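# Drill marked hole in plank, then return drill upright

## Task

With the drill switched on, put the bit at the centre of the red cross on the plank, keep it about perpendicular to the plank and motionless on that one spot for several seconds, then withdraw it. The bit will not sink in and extra force does nothing. Avoid letting the running bit touch or come very close to any other part of the plank except for the briefest total time. Afterwards set the drill back standing upright in its original place, so it stays there without the robot holding it, then release it and move the hand away.

## Robot and tools

Robot: one arm on a base with a five-fingered right hand. Only one hand exists, so every movement argument is a single row, never one list per arm. The cordless drill must be picked up, run, and stood back up; show_instructions displays its reference pages (images only, nothing moves).

Scene frame: origin on the table top under the arm base, +z up, +y to the left when facing along +x. Result lines give end_effector_position in metres and end_effector_quat_wxyz in this frame, plus velocities (m/s, rad/s). The printed position may be slightly off, especially far from the base.

Hand point frame: a point 0.05 m in front of the palm, where index pad meets thumb tip when pinching. Its +z runs along straightened fingers, +y out of the palm, +x across the palm toward the little finger. Straight fingers extend 0.06-0.07 m past it along +z. A wrist bracket on the little-finger side protrudes 0.03 m beyond the point in +y and 0.11 m across the palm; it can collide. Rotating the hand, especially about x or y, shifts the point a little.

The row (14 numbers, each in [-1, 1]), in this order:
1-6: dx, dy, dz, rx, ry, rz. An offset, not a pose, expressed in the hand point's own axes, measured from the hand point pose at the start of the action (for the first action of a call, or a move, the pose in the latest result). Scale: 1.0 = 0.6 m or 180 degrees. rx, ry, rz form one rotation vector. Within one action every row is relative to that same start pose, not to the previous row.
7-12: absolute motor targets in the order little, ring, middle, index, thumb_bend, thumb_turn. Fingers: -1 straight, +1 curled into the palm. thumb_bend: -1 straight, +1 bent. thumb_turn: -1 beside the palm, +1 opposite the fingers. Pinch is roughly index +0.22, thumb_bend +0.75, thumb_turn +0.57.
13: force_limit, linear from about 0 N (-1) to 10 N (+1) at the fingertip, 15 N for both thumb motors; only stops closing motion.
14: speed, near zero at -1 up to full at +1 (full travel in 0.6 s).
A whole-hand wrap fits objects 0.035-0.08 m wide with thumb_turn fully closed; turn the thumb before reaching the object. Close slowly (speed -0.9 or less) for a gentle grip. Resending the same numbers keeps a grip; a target more open than hand_measured loosens it.

Tools:
execute_actions(actions): a list of actions; each action is a table of up to 15 rows, each row lasting one 1/30 s step; a short table repeats its last row to fill 15 steps. Empty list just returns state and images. Each step the commanded pose is clipped to within 100 mm and 16 degrees of the measured pose, so big offsets take several actions.
move(target, speed, stop_force, blocking): straight-line path of the hand point toward the one row in target (offset as above, from the last reported pose). speed in m/s, 0.002-0.5, default 0.25; rotation capped at twice that in rad/s. Path lasts 0.5-10 s. stop_force in N, 13-80: ends the path when the wrist sensor feels that much extra push against the direction of travel for 2 steps, then backs up 2 steps and holds; use only with slow, non-rotating moves, and omit it when moving away from a surface. blocking=false returns after 0.5 s while the arm keeps going (not allowed with stop_force); then use wait or stop before new motion. The result adds a move: line: done, contact, held, off_target, moving or fault, plus limits (paced = pose clipped, held = some steps blocked) and distance from target.
wait(seconds): 0-10, lets time run holding the last command.
stop(): brakes a running move.
zoom_image(camera, region): camera cam_high (672x504), cam_low (672x504) or cam_wrist (504x504); region [x0, y0, x1, y1] in pixels from top-left, at most 504x504.
finished_scene(scene): ends the current scene (integer); irreversible.

Result readings: hand_measured, hand_stopped_by (moving, target, force, stalled, fault) and hand_load_n (positive = finger pushed open) list six values in motor order. A lost grip shows as loads dropping near 0. Wrist force and torque are in the hand frame, pointing from a touched surface back into the arm; noise up to about 3.4 N, offset up to 5.5 N, saturating near 100 N. Step readings list positions; HELD marks clipped steps. "pose unreachable" means the clearance check altered the command. "Hand target" is where the controller is currently driving.

Cautions: the arm is stiff; commanding even slightly past a firm contact can trigger a fault stop (joint torque limits, or 150 N external force), which freezes the arm for 10 s. Approach surfaces slowly. Motors overheat under sustained load (warning at 70 °C, brakes at 85 °C). Never knock or place anything off the table; avoid drops, slips, slams and hard pushes. Motion lags commands by about 0.17 s and may fall short after big moves. Check the drill stands upright on its own before opening the hand and retreating.

Each tool is called after "Call:" by a JSON object that holds its "fn" and its "kwargs", one argument or row to a line.

## Session

Call:
{"fn": "execute_actions", "kwargs": {
  "actions": []
}}

Scene clock: 0.00 s.
end_effector_position=(+0.6136, +0.2298, +0.3840) hand_measured=(-1.000, -1.000, -1.000, -1.000, -1.000, -1.000) hand_load_n=(+0.0, +0.0, +0.0, +0.0, +0.0, +0.0) hand_stopped_by=(target, target, target, target, target, target) hand_force_limit=0.00 hand_speed=-0.80 end_effector_quat_wxyz=(-0.209, +0.789, +0.489, +0.308) end_effector_velocity=(+0.000, -0.000, +0.000) end_effector_angular_velocity=(+0.000, -0.001, -0.000)
Joint positions: [-0.176 -1.456  1.883  0.878  0.852  0.427]
Joint velocities: [-0.    -0.001  0.    -0.001 -0.001  0.   ]
Motor temperatures (°C, as the motors report them): [21 21 18 26 25 28]
Wrist force (N, on the end effector, along its own x y z axes, offset not removed): no reading
Wrist torque (N m, same axes, about the end effector's origin, offset not removed): no reading
Hand target: +0.614, +0.230, +0.384; -0.209, +0.789, +0.489, +0.308

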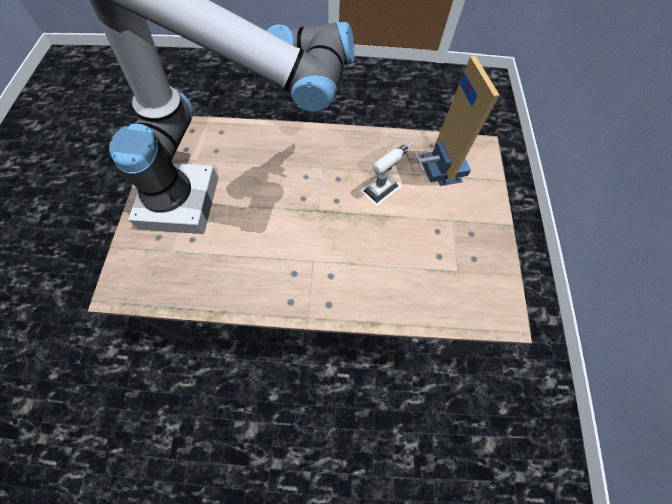

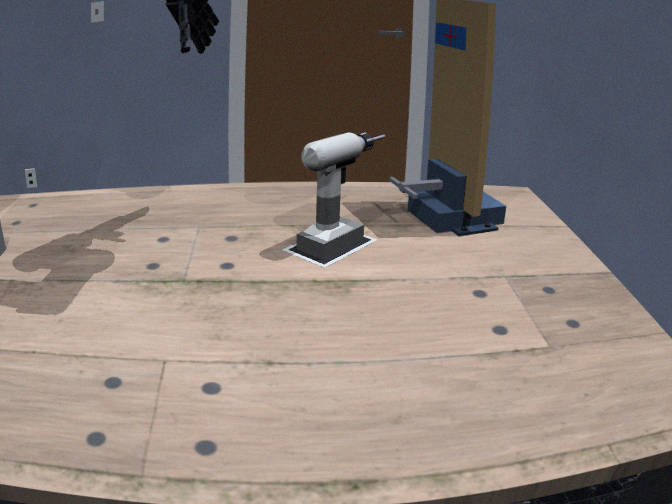

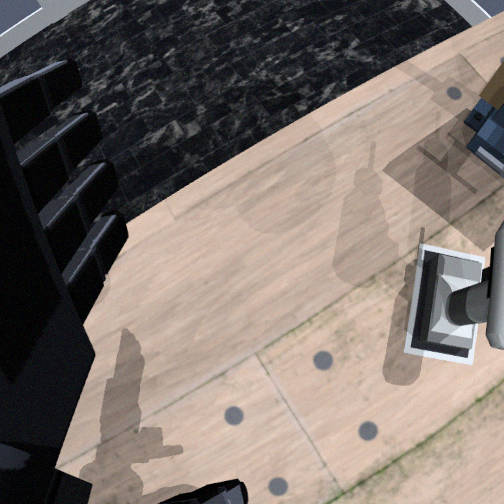

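Call:
{"fn": "move", "kwargs": {
  "target": [-0.372,0.2,-0.168,-0.365,-0.224,-0.843,-1,-1,-1,-1,-1,1,0,0],
  "speed": 0.15
}}

Scene clock: 42.97 s.
end_effector_position=(+0.6197, -0.0293, +0.2998) hand_measured=(-1.000, -1.000, -1.000, -1.000, -1.000, +1.000) hand_load_n=(+0.0, +0.0, +0.0, +0.0, +0.0, +0.0) hand_stopped_by=(target, target, target, target, target, target) hand_force_limit=0.00 hand_speed=0.00 end_effector_quat_wxyz=(+0.673, -0.214, +0.674, +0.215) end_effector_velocity=(-0.000, -0.001, -0.000) end_effector_angular_velocity=(+0.003, -0.021, +0.002)
Joint positions: [-0.893 -1.349  2.301 -0.917  0.106 -1.611]
Joint velocities: [-0.    -0.018  0.038 -0.202 -0.002  0.171]
Motor temperatures (°C, as the motors report them): [21 21 18 26 25 28]
Wrist force (N, on the end effector, along its own x y z axes, offset not removed): [-5.3 4.0 -3.3]
Wrist torque (N m, same axes, about the end effector's origin, offset not removed): [0.74 0.82 -0.35]
Hand target: +0.620, -0.029, +0.300; +0.674, -0.214, +0.673, +0.215
Off the commanded pose: 0.001 m, 0 deg.
move: done

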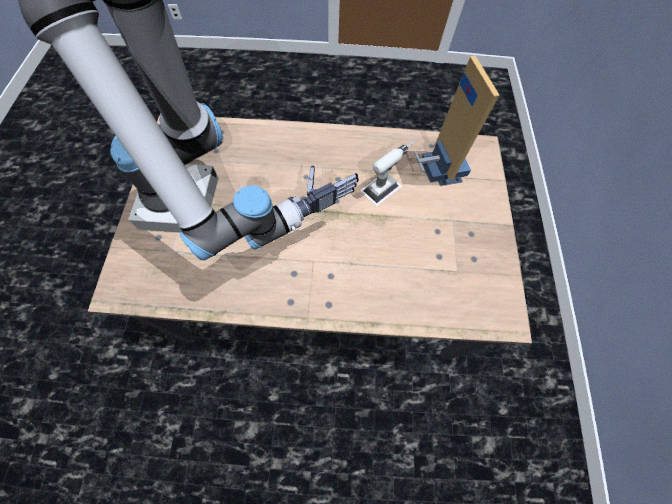

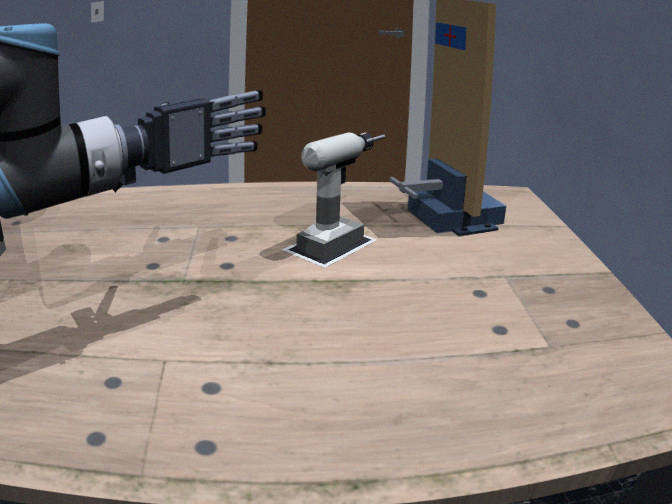

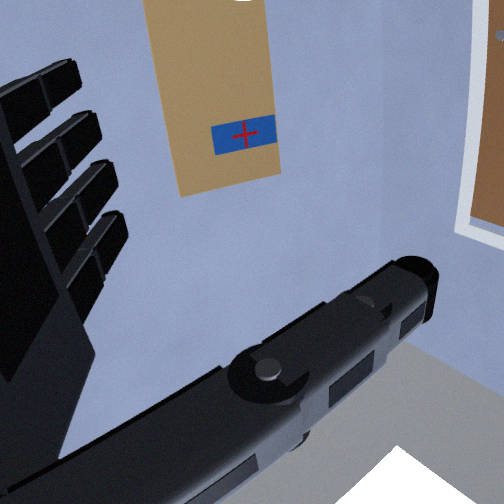

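Call:
{"fn": "move", "kwargs": {
  "target": [0.275,-0.07,0.185,-0.028,0,0,-1,-1,-1,-1,-1,1,0,0],
  "speed": 0.12
}}

Call:
{"fn": "zoom_image", "kwargs": {
  "camera": "cam_high",
  "region": [310,120,440,250]
}}

Scene clock: 55.43 s.
end_effector_position=(+0.7343, +0.0005, +0.1347) hand_measured=(-1.000, -1.000, -1.000, -1.000, -1.000, +1.000) hand_load_n=(+0.0, +0.0, +0.0, +0.0, +0.0, +0.0) hand_stopped_by=(target, target, target, target, target, target) hand_force_limit=0.00 hand_speed=0.00 end_effector_quat_wxyz=(+0.663, -0.244, +0.664, +0.244) end_effector_velocity=(+0.001, +0.000, -0.002) end_effector_angular_velocity=(+0.000, -0.000, +0.001)
Joint positions: [-0.7   -0.935  2.104 -1.146  0.211 -1.598]
Joint velocities: [ 0.001  0.004 -0.002 -0.003 -0.     0.001]
Motor temperatures (°C, as the motors report them): [21 21 18 26 25 28]
Wrist force (N, on the end effector, along its own x y z axes, offset not removed): [-0.8 5.4 -2.7]
Wrist torque (N m, same axes, about the end effector's origin, offset not removed): [1.07 0.02 0.04]
Hand target: +0.734, +0.000, +0.135; +0.663, -0.244, +0.664, +0.244
Off the commanded pose: 0.000 m, 0 deg.
move: done

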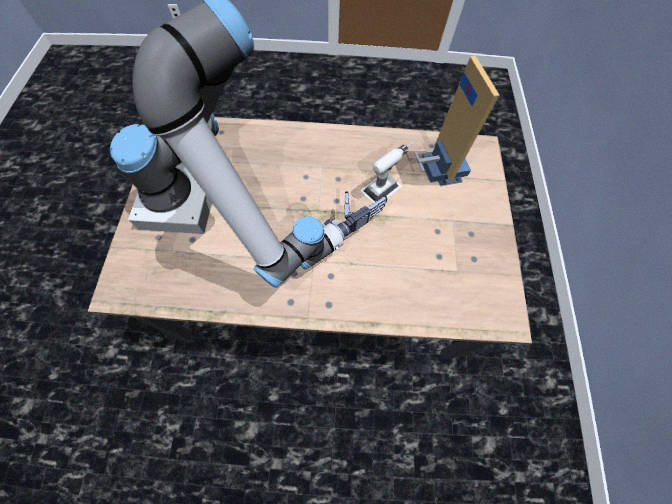

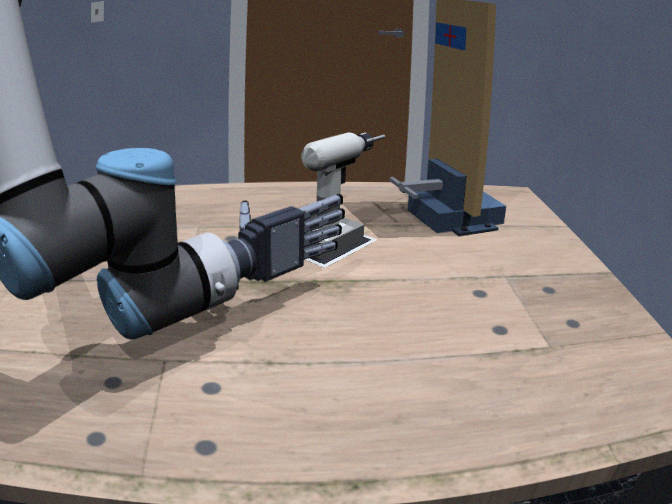

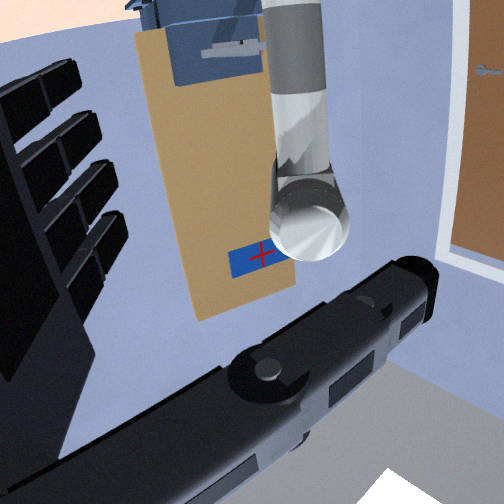

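Region (310, 120, 440, 250) of cam_high's 672x504 image, scaled by 3.877, with more detail than that image has.

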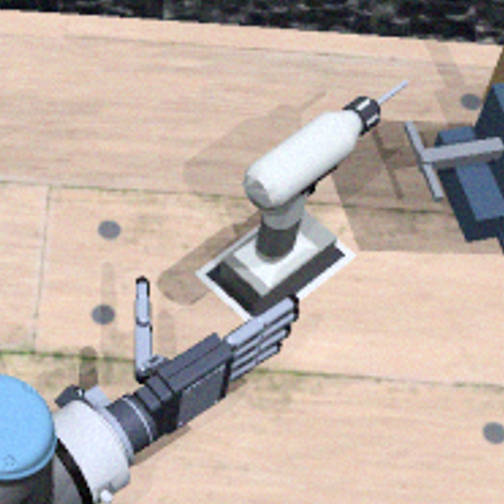

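Call:
{"fn": "move", "kwargs": {
  "target": [0,0.01,0.27,0,0,0,-1,-1,-1,-1,-1,1,0,0],
  "speed": 0.05
}}

Call:
{"fn": "zoom_image", "kwargs": {
  "camera": "cam_high",
  "region": [340,110,460,230]
}}

Scene clock: 65.57 s.
end_effector_position=(+0.8536, +0.1097, +0.1342) hand_measured=(-1.000, -1.000, -1.000, -1.000, -1.000, +1.000) hand_load_n=(+0.0, +0.0, +0.0, +0.0, +0.5, +0.0) hand_stopped_by=(target, target, target, target, target, target) hand_force_limit=0.00 hand_speed=0.00 end_effector_quat_wxyz=(+0.663, -0.244, +0.665, +0.244) end_effector_velocity=(+0.002, +0.001, -0.000) end_effector_angular_velocity=(-0.000, -0.000, -0.000)
Joint positions: [-0.454 -0.863  1.925 -1.051  0.457 -1.586]
Joint velocities: [ 0.003  0.001 -0.003  0.002  0.003 -0.001]
Motor temperatures (°C, as the motors report them): [21 21 18 26 25 28]
Wrist force (N, on the end effector, along its own x y z axes, offset not removed): [1.6 2.3 -9.1]
Wrist torque (N m, same axes, about the end effector's origin, offset not removed): [0.69 -0.01 0.07]
Hand target: +0.854, +0.110, +0.134; +0.663, -0.244, +0.665, +0.244
Off the commanded pose: 0.000 m, 0 deg.
move: done

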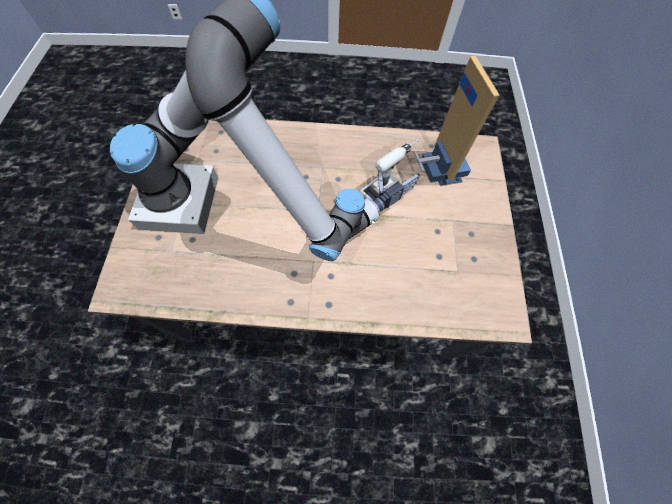

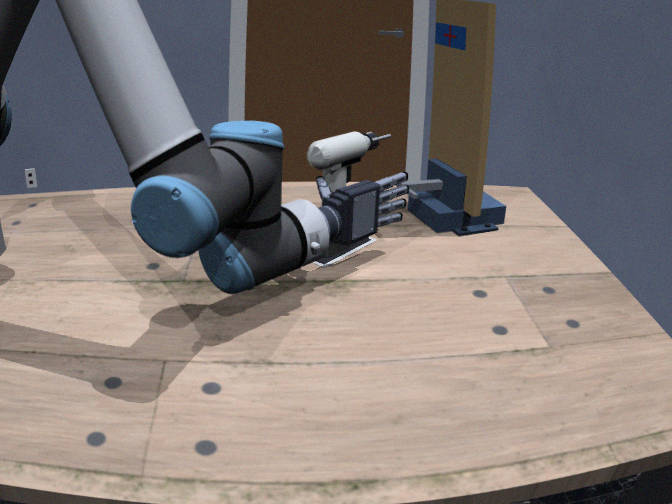

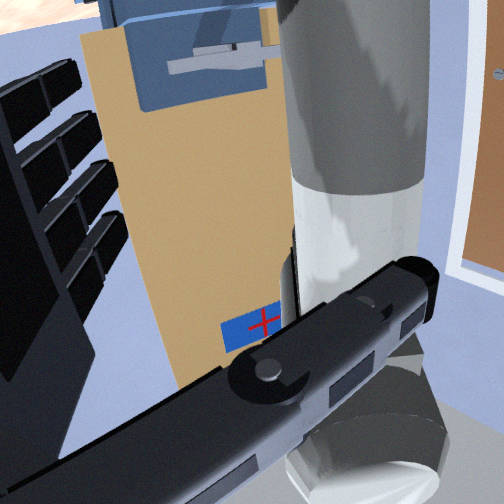

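Region (340, 110, 460, 230) of cam_high's 672x504 image, scaled by 4.200, with more detail than that image has.

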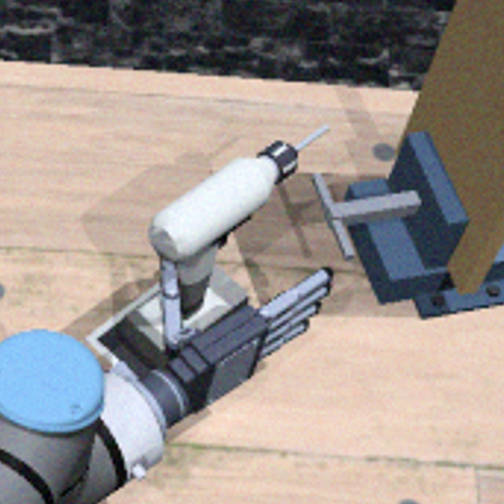

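Call:
{"fn": "move", "kwargs": {
  "target": [0,0.105,-0.015,0,0,0,-1,-1,-1,-1,-1,1,0,0],
  "speed": 0.02
}}

Call:
{"fn": "execute_actions", "kwargs": {
  "actions": [
    [[0,0,0,0,0,0,1,1,1,-0.3,-0.4,1,1,-0.3]],
    [[0,0,0,0,0,0,1,1,1,-0.3,-0.4,1,1,-0.3]],
    [[0,0,0,0,0,0,1,1,1,-0.3,-0.4,1,1,-0.3]],
    [[0,0,0,0,0,0,1,1,1,-0.3,-0.4,1,1,-0.3]]
  ]
}}

Call:
{"fn": "zoom_image", "kwargs": {
  "camera": "cam_high",
  "region": [340,110,460,230]
}}

Call:
{"fn": "zoom_image", "kwargs": {
  "camera": "cam_low",
  "region": [260,110,430,270]
}}

Scene clock: 85.57 s.
end_effector_position=(+0.8061, +0.1518, +0.1342) hand_measured=(-1.000, -1.000, -1.000, -1.000, -1.000, +1.000) hand_load_n=(+0.0, +0.0, +0.0, +0.0, +0.0, +0.0) hand_stopped_by=(target, target, target, target, target, target) hand_force_limit=0.00 hand_speed=0.00 end_effector_quat_wxyz=(+0.663, -0.244, +0.665, +0.244) end_effector_velocity=(-0.001, +0.001, +0.000) end_effector_angular_velocity=(-0.000, -0.001, -0.001)
Joint positions: [-0.422 -0.907  2.035 -1.117  0.489 -1.586]
Joint velocities: [ 0.001 -0.001  0.003 -0.002  0.002 -0.   ]
Motor temperatures (°C, as the motors report them): [21 21 18 26 25 28]
Wrist force (N, on the end effector, along its own x y z axes, offset not removed): [2.0 2.3 1.3]
Wrist torque (N m, same axes, about the end effector's origin, offset not removed): [0.41 -0.41 0.09]
Hand target: +0.806, +0.152, +0.134; +0.663, -0.244, +0.665, +0.244
Off the commanded pose: 0.000 m, 0 deg.
move: done

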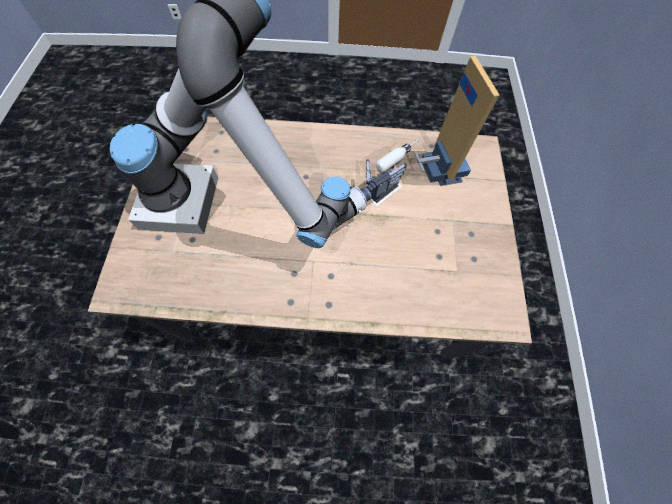

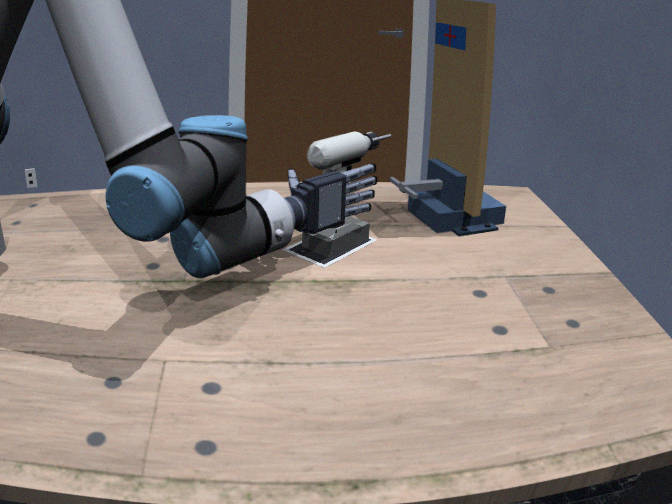

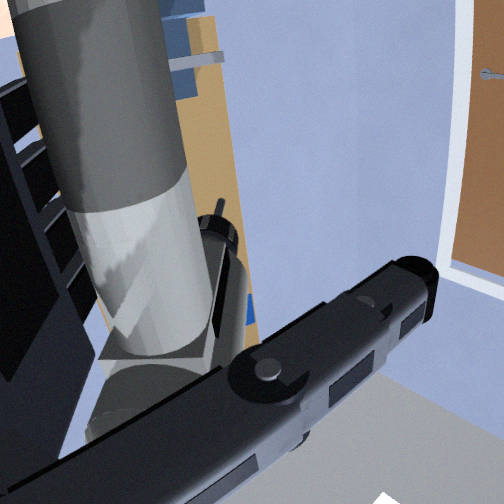

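Scene clock: 87.57 s.
end_effector_position=(+0.8061, +0.1518, +0.1342) hand_measured=(+0.870, +0.846, +0.770, -0.300, -0.402, +1.000) hand_load_n=(+12.0, +10.5, +10.0, +0.0, +3.5, +1.0) hand_stopped_by=(force, force, force, target, target, target) hand_force_limit=1.00 hand_speed=-0.30 end_effector_quat_wxyz=(+0.663, -0.244, +0.665, +0.244) end_effector_velocity=(-0.000, +0.000, +0.000) end_effector_angular_velocity=(-0.000, -0.000, +0.001)
Joint positions: [-0.422 -0.907  2.035 -1.118  0.489 -1.586]
Joint velocities: [-0.    -0.     0.     0.001 -0.001 -0.001]
Motor temperatures (°C, as the motors report them): [21 21 18 26 25 28]
Wrist force (N, on the end effector, along its own x y z axes, offset not removed): [0.4 2.9 -3.9]
Wrist torque (N m, same axes, about the end effector's origin, offset not removed): [0.22 -0.62 0.09]
Hand target: +0.806, +0.152, +0.134; +0.663, -0.244, +0.665, +0.244
Off the commanded pose: 0.000 m, 0 deg.
Step readings (end_effector_position; steps 1 to 15: 1st action; 16 to 30: 2nd action; 31 to 45: 3rd action; 46 to 60: 4th action):
0: (+0.8061, +0.1518, +0.1342)
1: (+0.8061, +0.1518, +0.1342)
2: (+0.8061, +0.1518, +0.1342)
4: (+0.8061, +0.1518, +0.1342)
8: (+0.8061, +0.1518, +0.1342)
15: (+0.8061, +0.1518, +0.1342)
16: (+0.8061, +0.1518, +0.1342)
17: (+0.8061, +0.1518, +0.1342)
19: (+0.8061, +0.1518, +0.1342)
23: (+0.8061, +0.1518, +0.1342)
30: (+0.8061, +0.1518, +0.1342)
31: (+0.8061, +0.1518, +0.1342)
32: (+0.8061, +0.1518, +0.1342)
34: (+0.8061, +0.1518, +0.1342)
38: (+0.8061, +0.1518, +0.1342)
45: (+0.8061, +0.1518, +0.1342)
46: (+0.8061, +0.1518, +0.1342)
47: (+0.8061, +0.1518, +0.1342)
49: (+0.8061, +0.1518, +0.1342)
53: (+0.8061, +0.1518, +0.1342)
60: end_effector_position above

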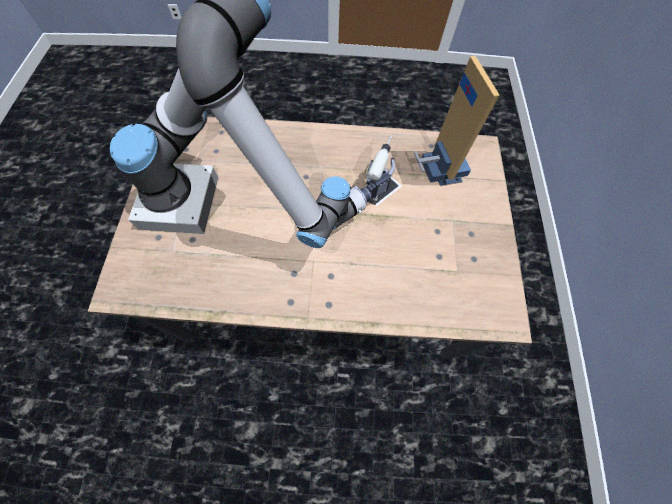

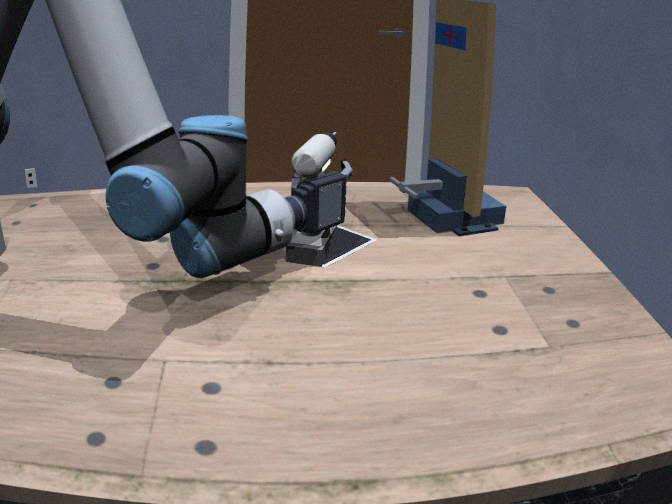

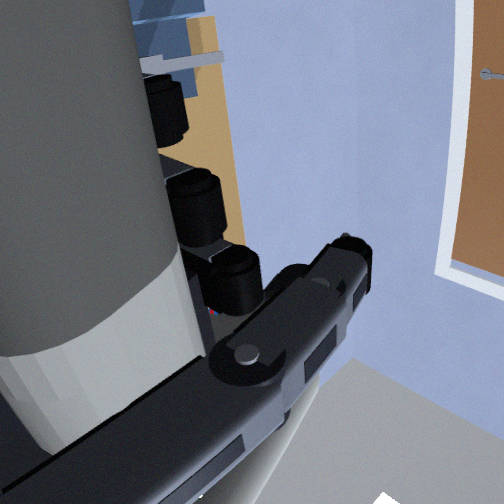

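Region (340, 110, 460, 230) of cam_high's 672x504 image, scaled by 4.200, with more detail than that image has.

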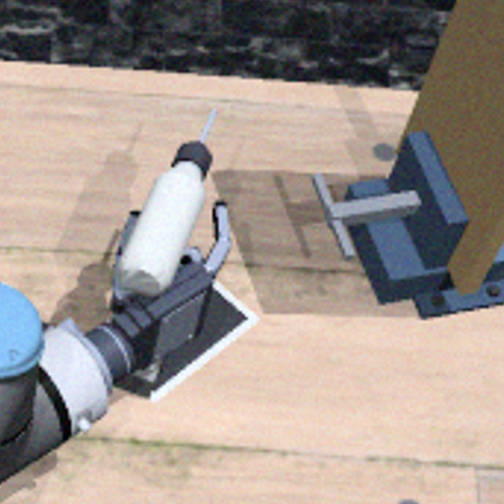

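Region (260, 110, 430, 270) of cam_low's 672x504 image, scaled by 2.965, with more detail than that image has; it fills the top 474 rows of this view, and the rest is white.

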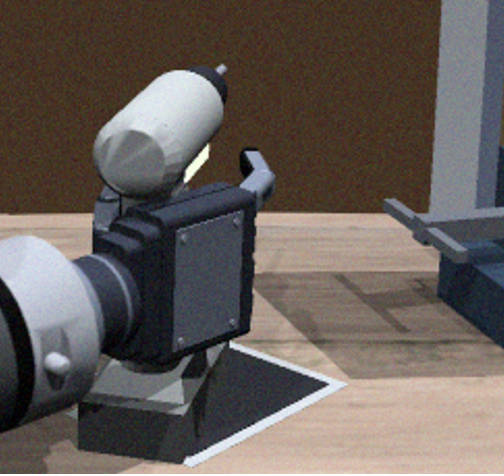

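Call:
{"fn": "move", "kwargs": {
  "target": [-0.3,0,-0.1,0,0,0,1,1,0.42,-0.3,0.3,1,1,0],
  "speed": 0.08
}}

Call:
{"fn": "move", "kwargs": {
  "target": [-0.05,0,0,0.17,0,0,1,1,0.42,-0.3,0.3,1,1,0],
  "speed": 0.08
}}

Call:
{"fn": "zoom_image", "kwargs": {
  "camera": "cam_high",
  "region": [320,40,520,220]
}}

Call:
{"fn": "zoom_image", "kwargs": {
  "camera": "cam_low",
  "region": [200,0,500,200]
}}

Scene clock: 104.57 s.
end_effector_position=(+0.7607, +0.1132, +0.3141) hand_measured=(+0.870, +0.846, +0.420, -0.300, +0.094, +1.000) hand_load_n=(+1.0, +13.0, +0.5, +0.0, +15.0, +10.0) hand_stopped_by=(force, force, target, target, force, target) hand_force_limit=1.00 hand_speed=0.00 end_effector_quat_wxyz=(+0.663, -0.244, +0.665, +0.244) end_effector_velocity=(-0.000, -0.001, +0.003) end_effector_angular_velocity=(-0.002, -0.002, -0.000)
Joint positions: [-0.51  -1.229  2.084 -0.842  0.401 -1.587]
Joint velocities: [-0.001 -0.004 -0.001  0.004 -0.001 -0.001]
Motor temperatures (°C, as the motors report them): [21 21 18 26 25 28]
Wrist force (N, on the end effector, along its own x y z axes, offset not removed): [9.2 2.9 1.9]
Wrist torque (N m, same axes, about the end effector's origin, offset not removed): [0.35 -0.43 0.14]
Hand target: +0.761, +0.113, +0.314; +0.663, -0.244, +0.665, +0.244
Off the commanded pose: 0.000 m, 0 deg.
move: done

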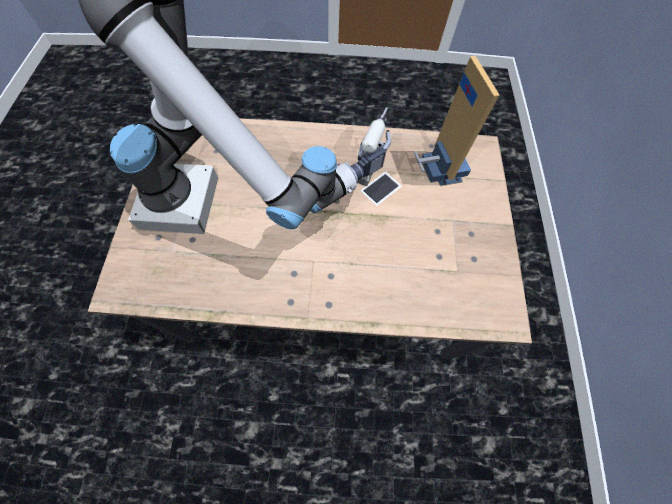

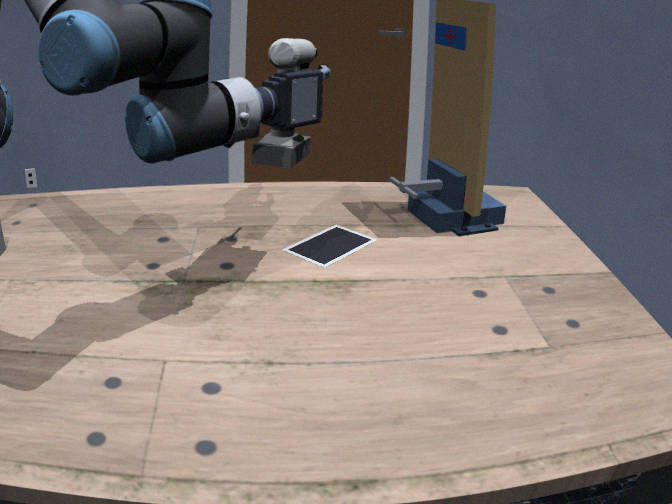

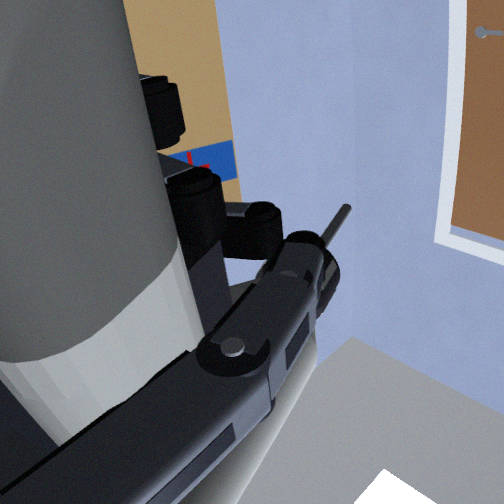

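Scene clock: 108.23 s.
end_effector_position=(+0.7607, +0.1132, +0.3439) hand_measured=(+0.870, +0.846, +0.420, -0.300, +0.094, +1.000) hand_load_n=(+1.0, +13.0, +0.5, +0.0, +15.0, +10.0) hand_stopped_by=(force, force, target, target, force, target) hand_force_limit=1.00 hand_speed=0.00 end_effector_quat_wxyz=(+0.704, -0.060, +0.705, +0.061) end_effector_velocity=(+0.000, -0.000, +0.002) end_effector_angular_velocity=(+0.000, -0.002, -0.014)
Joint positions: [-0.375 -1.407  2.258 -0.849  1.069 -1.578]
Joint velocities: [ 0.005 -0.004  0.002 -0.     0.019  0.001]
Motor temperatures (°C, as the motors report them): [21 21 18 26 25 28]
Wrist force (N, on the end effector, along its own x y z axes, offset not removed): [8.2 -1.6 -2.4]
Wrist torque (N m, same axes, about the end effector's origin, offset not removed): [-0.24 -0.19 -0.02]
Hand target: +0.761, +0.113, +0.344; +0.704, -0.060, +0.705, +0.060
Off the commanded pose: 0.000 m, 0 deg.
move: done

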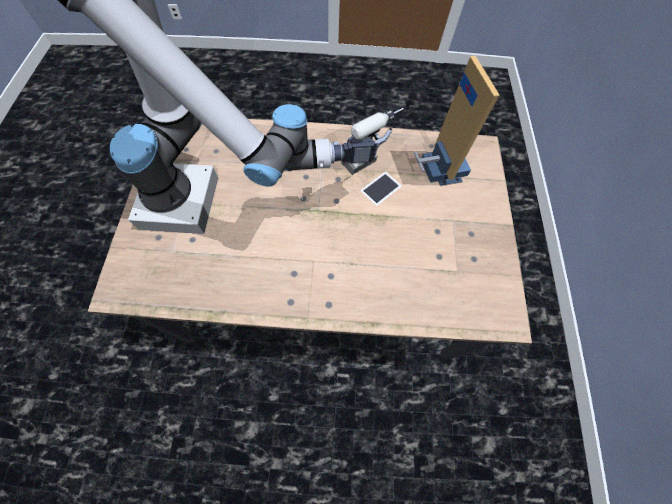

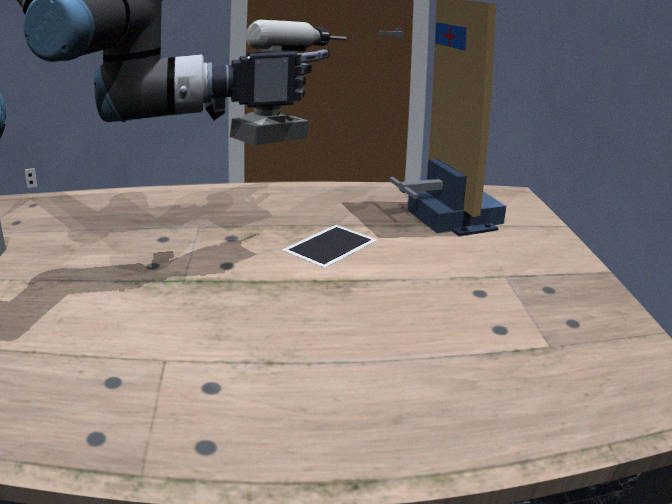

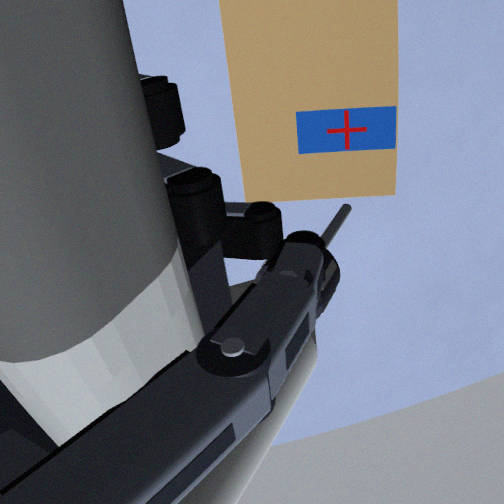

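Region (320, 40, 520, 220) of cam_high's 672x504 image, scaled by 2.520, with more detail than that image has; it fills the top 454 rows of this view, and the rest is white.

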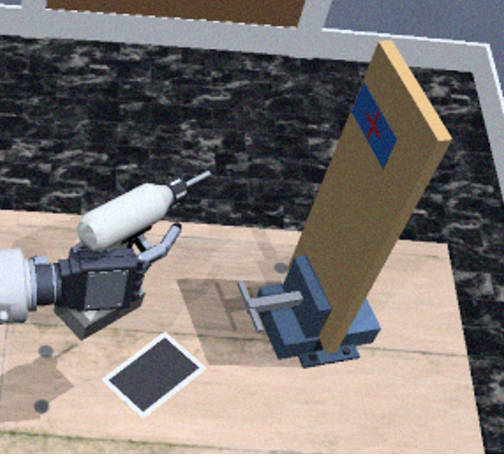

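Region (200, 0, 500, 200) of cam_low's 672x504 image, scaled by 1.680, with more detail than that image has.

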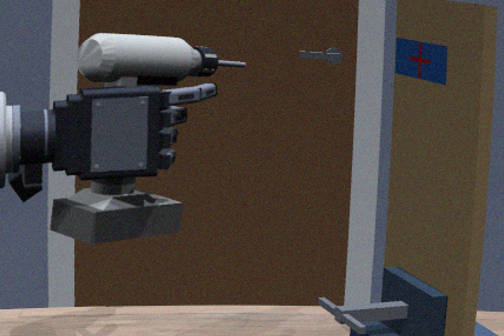

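Call:
{"fn": "move", "kwargs": {
  "target": [-0.052,0.1,0.126,0.1,0,0,1,1,0.42,-0.3,0.3,1,1,0],
  "speed": 0.08
}}

Call:
{"fn": "zoom_image", "kwargs": {
  "camera": "cam_high",
  "region": [360,40,520,180]
}}

Call:
{"fn": "zoom_image", "kwargs": {
  "camera": "cam_low",
  "region": [260,0,500,120]
}}

Scene clock: 124.60 s.
end_effector_position=(+0.8249, +0.1851, +0.3746) hand_measured=(+0.870, +0.846, +0.420, -0.300, +0.094, +1.000) hand_load_n=(+1.0, +13.0, +0.5, +0.0, +15.0, +10.0) hand_stopped_by=(force, force, target, target, force, target) hand_force_limit=1.00 hand_speed=0.00 end_effector_quat_wxyz=(+0.705, +0.050, +0.706, -0.050) end_effector_velocity=(+0.001, +0.001, +0.002) end_effector_angular_velocity=(+0.000, -0.002, -0.008)
Joint positions: [-0.061 -1.351  2.11  -0.76   1.697 -1.578]
Joint velocities: [ 0.006  0.    -0.005  0.003  0.014  0.001]
Motor temperatures (°C, as the motors report them): [21 21 18 26 25 28]
Wrist force (N, on the end effector, along its own x y z axes, offset not removed): [12.9 -0.2 -4.1]
Wrist torque (N m, same axes, about the end effector's origin, offset not removed): [0.16 -0.84 0.13]
Hand target: +0.825, +0.185, +0.375; +0.705, +0.050, +0.706, -0.051
Off the commanded pose: 0.000 m, 0 deg.
move: done

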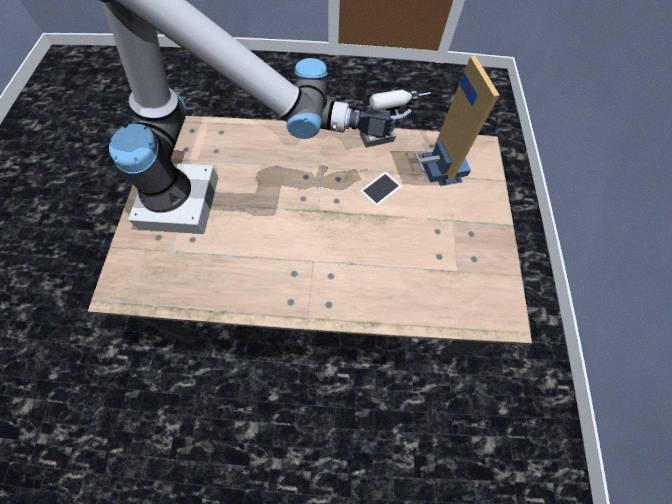

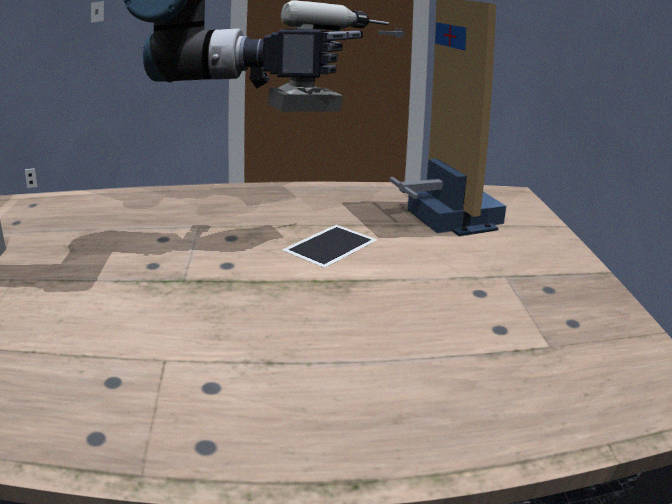

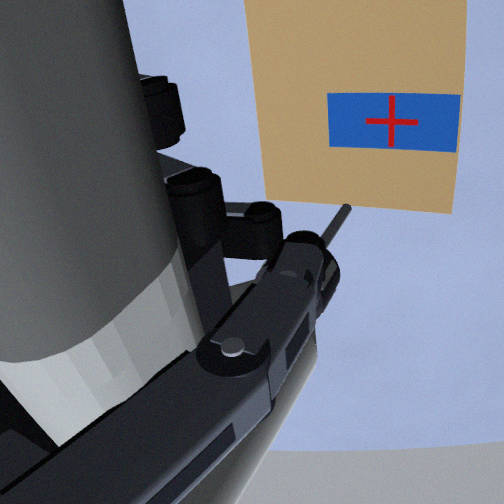

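Region (360, 40, 520, 180) of cam_high's 672x504 image, scaled by 3.150, with more detail than that image has; it fills the top 441 rows of this view, and the rest is white.

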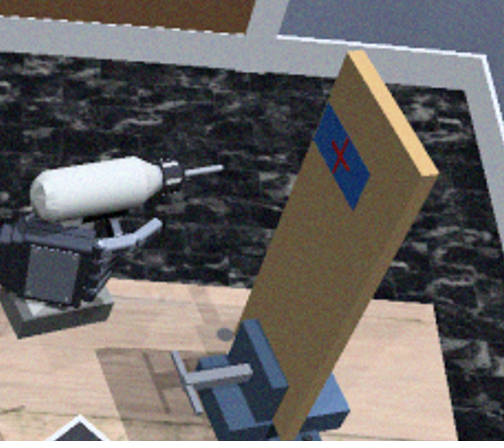

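Region (260, 0, 500, 120) of cam_low's 672x504 image, scaled by 2.100, with more detail than that image has.

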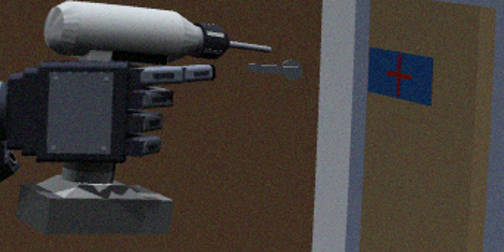

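Call:
{"fn": "move", "kwargs": {
  "target": [0,0.05,0.125,0,0,0,1,1,0.42,-0.3,0.3,1,1,0],
  "speed": 0.04
}}

Call:
{"fn": "zoom_image", "kwargs": {
  "camera": "cam_high",
  "region": [410,50,500,130]
}}

Call:
{"fn": "zoom_image", "kwargs": {
  "camera": "cam_low",
  "region": [360,0,490,80]
}}

Scene clock: 139.67 s.
end_effector_position=(+0.9032, +0.2042, +0.3745) hand_measured=(+0.870, +0.846, +0.420, -0.300, +0.094, +1.000) hand_load_n=(+1.0, +13.0, +0.5, +0.0, +15.0, +10.0) hand_stopped_by=(force, force, target, target, force, target) hand_force_limit=1.00 hand_speed=0.00 end_effector_quat_wxyz=(+0.705, +0.050, +0.706, -0.050) end_effector_velocity=(+0.002, +0.001, -0.000) end_effector_angular_velocity=(-0.001, +0.000, +0.002)
Joint positions: [-0.029 -1.237  1.952 -0.715  1.729 -1.579]
Joint velocities: [ 0.001  0.002 -0.003  0.001 -0.001 -0.001]
Motor temperatures (°C, as the motors report them): [21 21 18 26 25 28]
Wrist force (N, on the end effector, along its own x y z axes, offset not removed): [9.6 4.4 -3.7]
Wrist torque (N m, same axes, about the end effector's origin, offset not removed): [0.70 -0.27 -0.14]
Hand target: +0.903, +0.204, +0.374; +0.705, +0.050, +0.706, -0.050
Off the commanded pose: 0.000 m, 0 deg.
move: done

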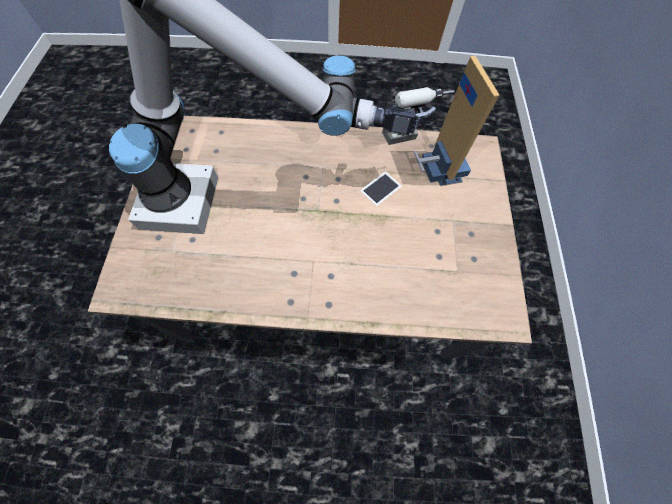

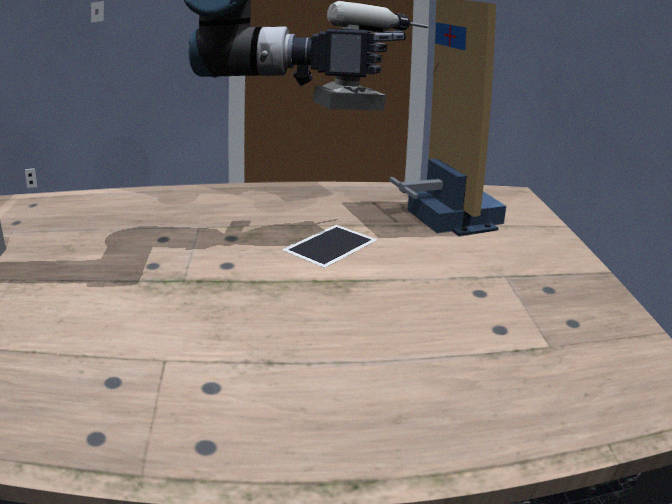

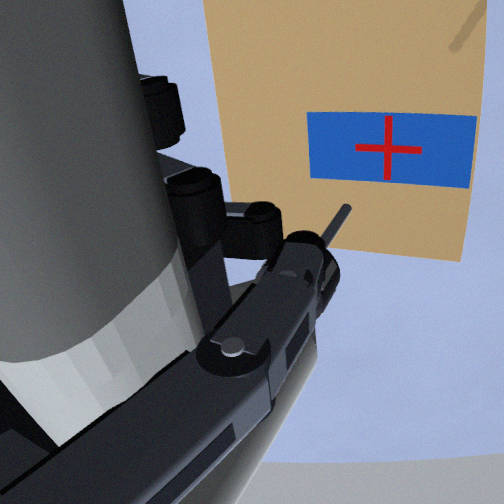

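Region (410, 50, 500, 130) of cam_high's 672x504 image, scaled by 5.600, with more detail than that image has.

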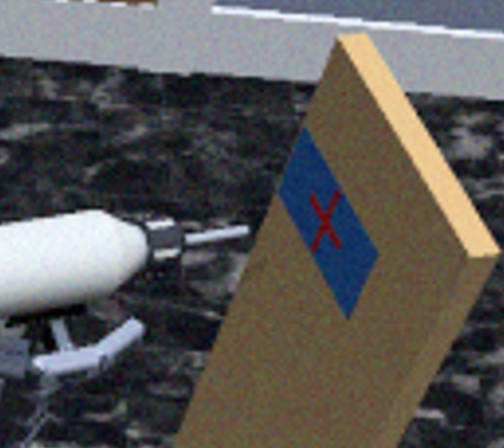

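Region (360, 0, 490, 80) of cam_low's 672x504 image, scaled by 3.877, with more detail than that image has; it fills the top 310 rows of this view, and the rest is white.

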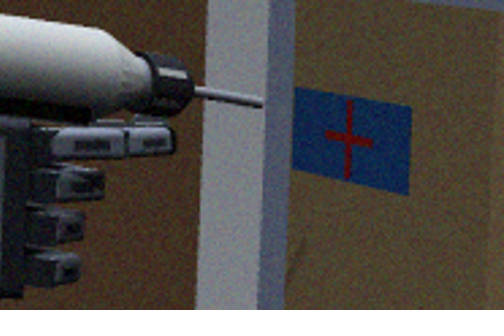

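Call:
{"fn": "move", "kwargs": {
  "target": [0.02,0.03,0.035,0,0,0,1,1,0.42,-0.3,0.3,1,1,0],
  "speed": 0.02
}}

Call:
{"fn": "zoom_image", "kwargs": {
  "camera": "cam_high",
  "region": [430,60,490,120]
}}

Call:
{"fn": "zoom_image", "kwargs": {
  "camera": "cam_low",
  "region": [400,0,480,70]
}}

Scene clock: 151.53 s.
end_effector_position=(+0.9264, +0.2189, +0.3625) hand_measured=(+0.870, +0.846, +0.420, -0.300, +0.094, +1.000) hand_load_n=(+1.0, +13.0, +0.5, +0.0, +15.0, +10.0) hand_stopped_by=(force, force, target, target, force, target) hand_force_limit=1.00 hand_speed=0.00 end_effector_quat_wxyz=(+0.705, +0.050, +0.706, -0.051) end_effector_velocity=(+0.001, +0.001, -0.001) end_effector_angular_velocity=(+0.000, +0.000, +0.001)
Joint positions: [-0.007 -1.187  1.905 -0.718  1.75  -1.579]
Joint velocities: [ 0.001  0.003 -0.003  0.     0.     0.   ]
Motor temperatures (°C, as the motors report them): [21 21 18 26 25 28]
Wrist force (N, on the end effector, along its own x y z axes, offset not removed): [11.5 -1.1 -1.4]
Wrist torque (N m, same axes, about the end effector's origin, offset not removed): [-0.23 -0.64 0.35]
Hand target: +0.927, +0.219, +0.362; +0.705, +0.050, +0.706, -0.051
Off the commanded pose: 0.000 m, 0 deg.
move: done

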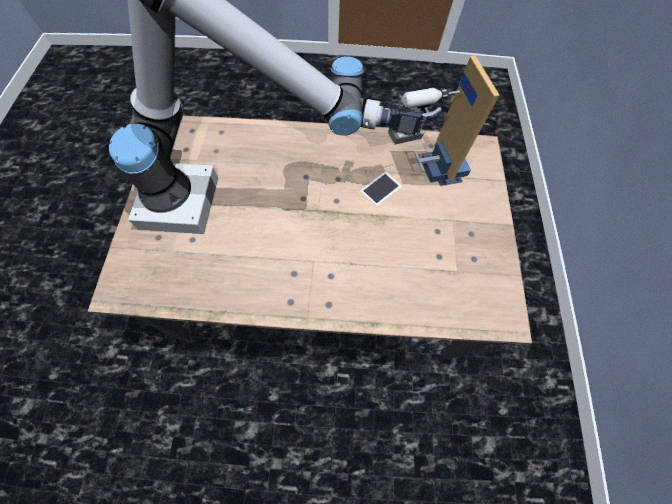

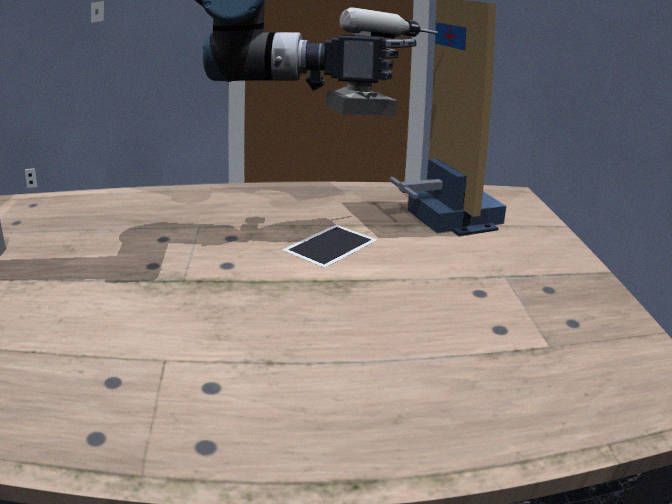

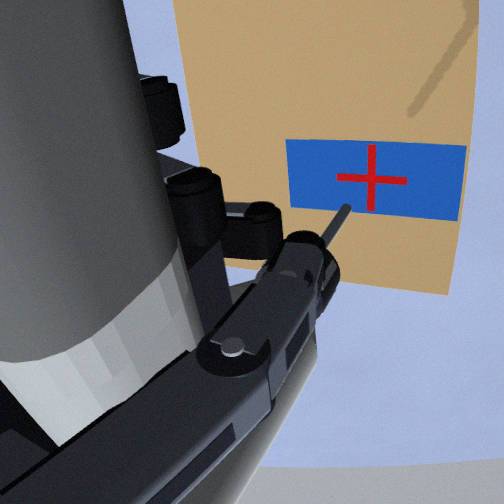

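Region (430, 60, 490, 120) of cam_high's 672x504 image, scaled by 8.400, with more detail than that image has.

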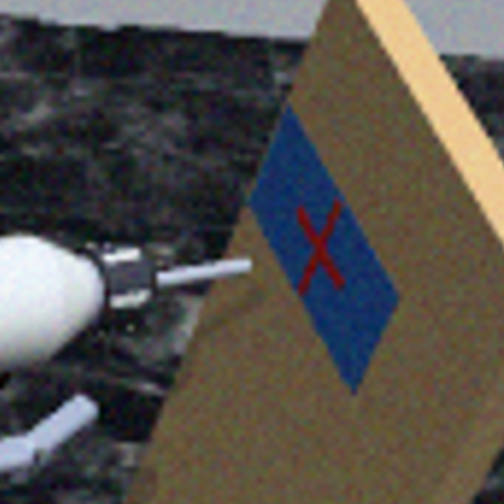

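Region (400, 0, 480, 70) of cam_low's 672x504 image, scaled by 6.300, with more detail than that image has; it fills the top 441 rows of this view, and the rest is white.

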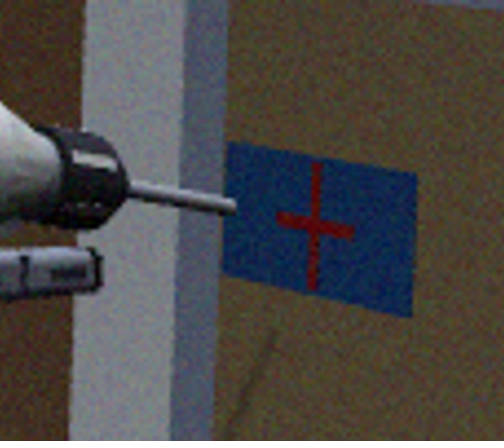

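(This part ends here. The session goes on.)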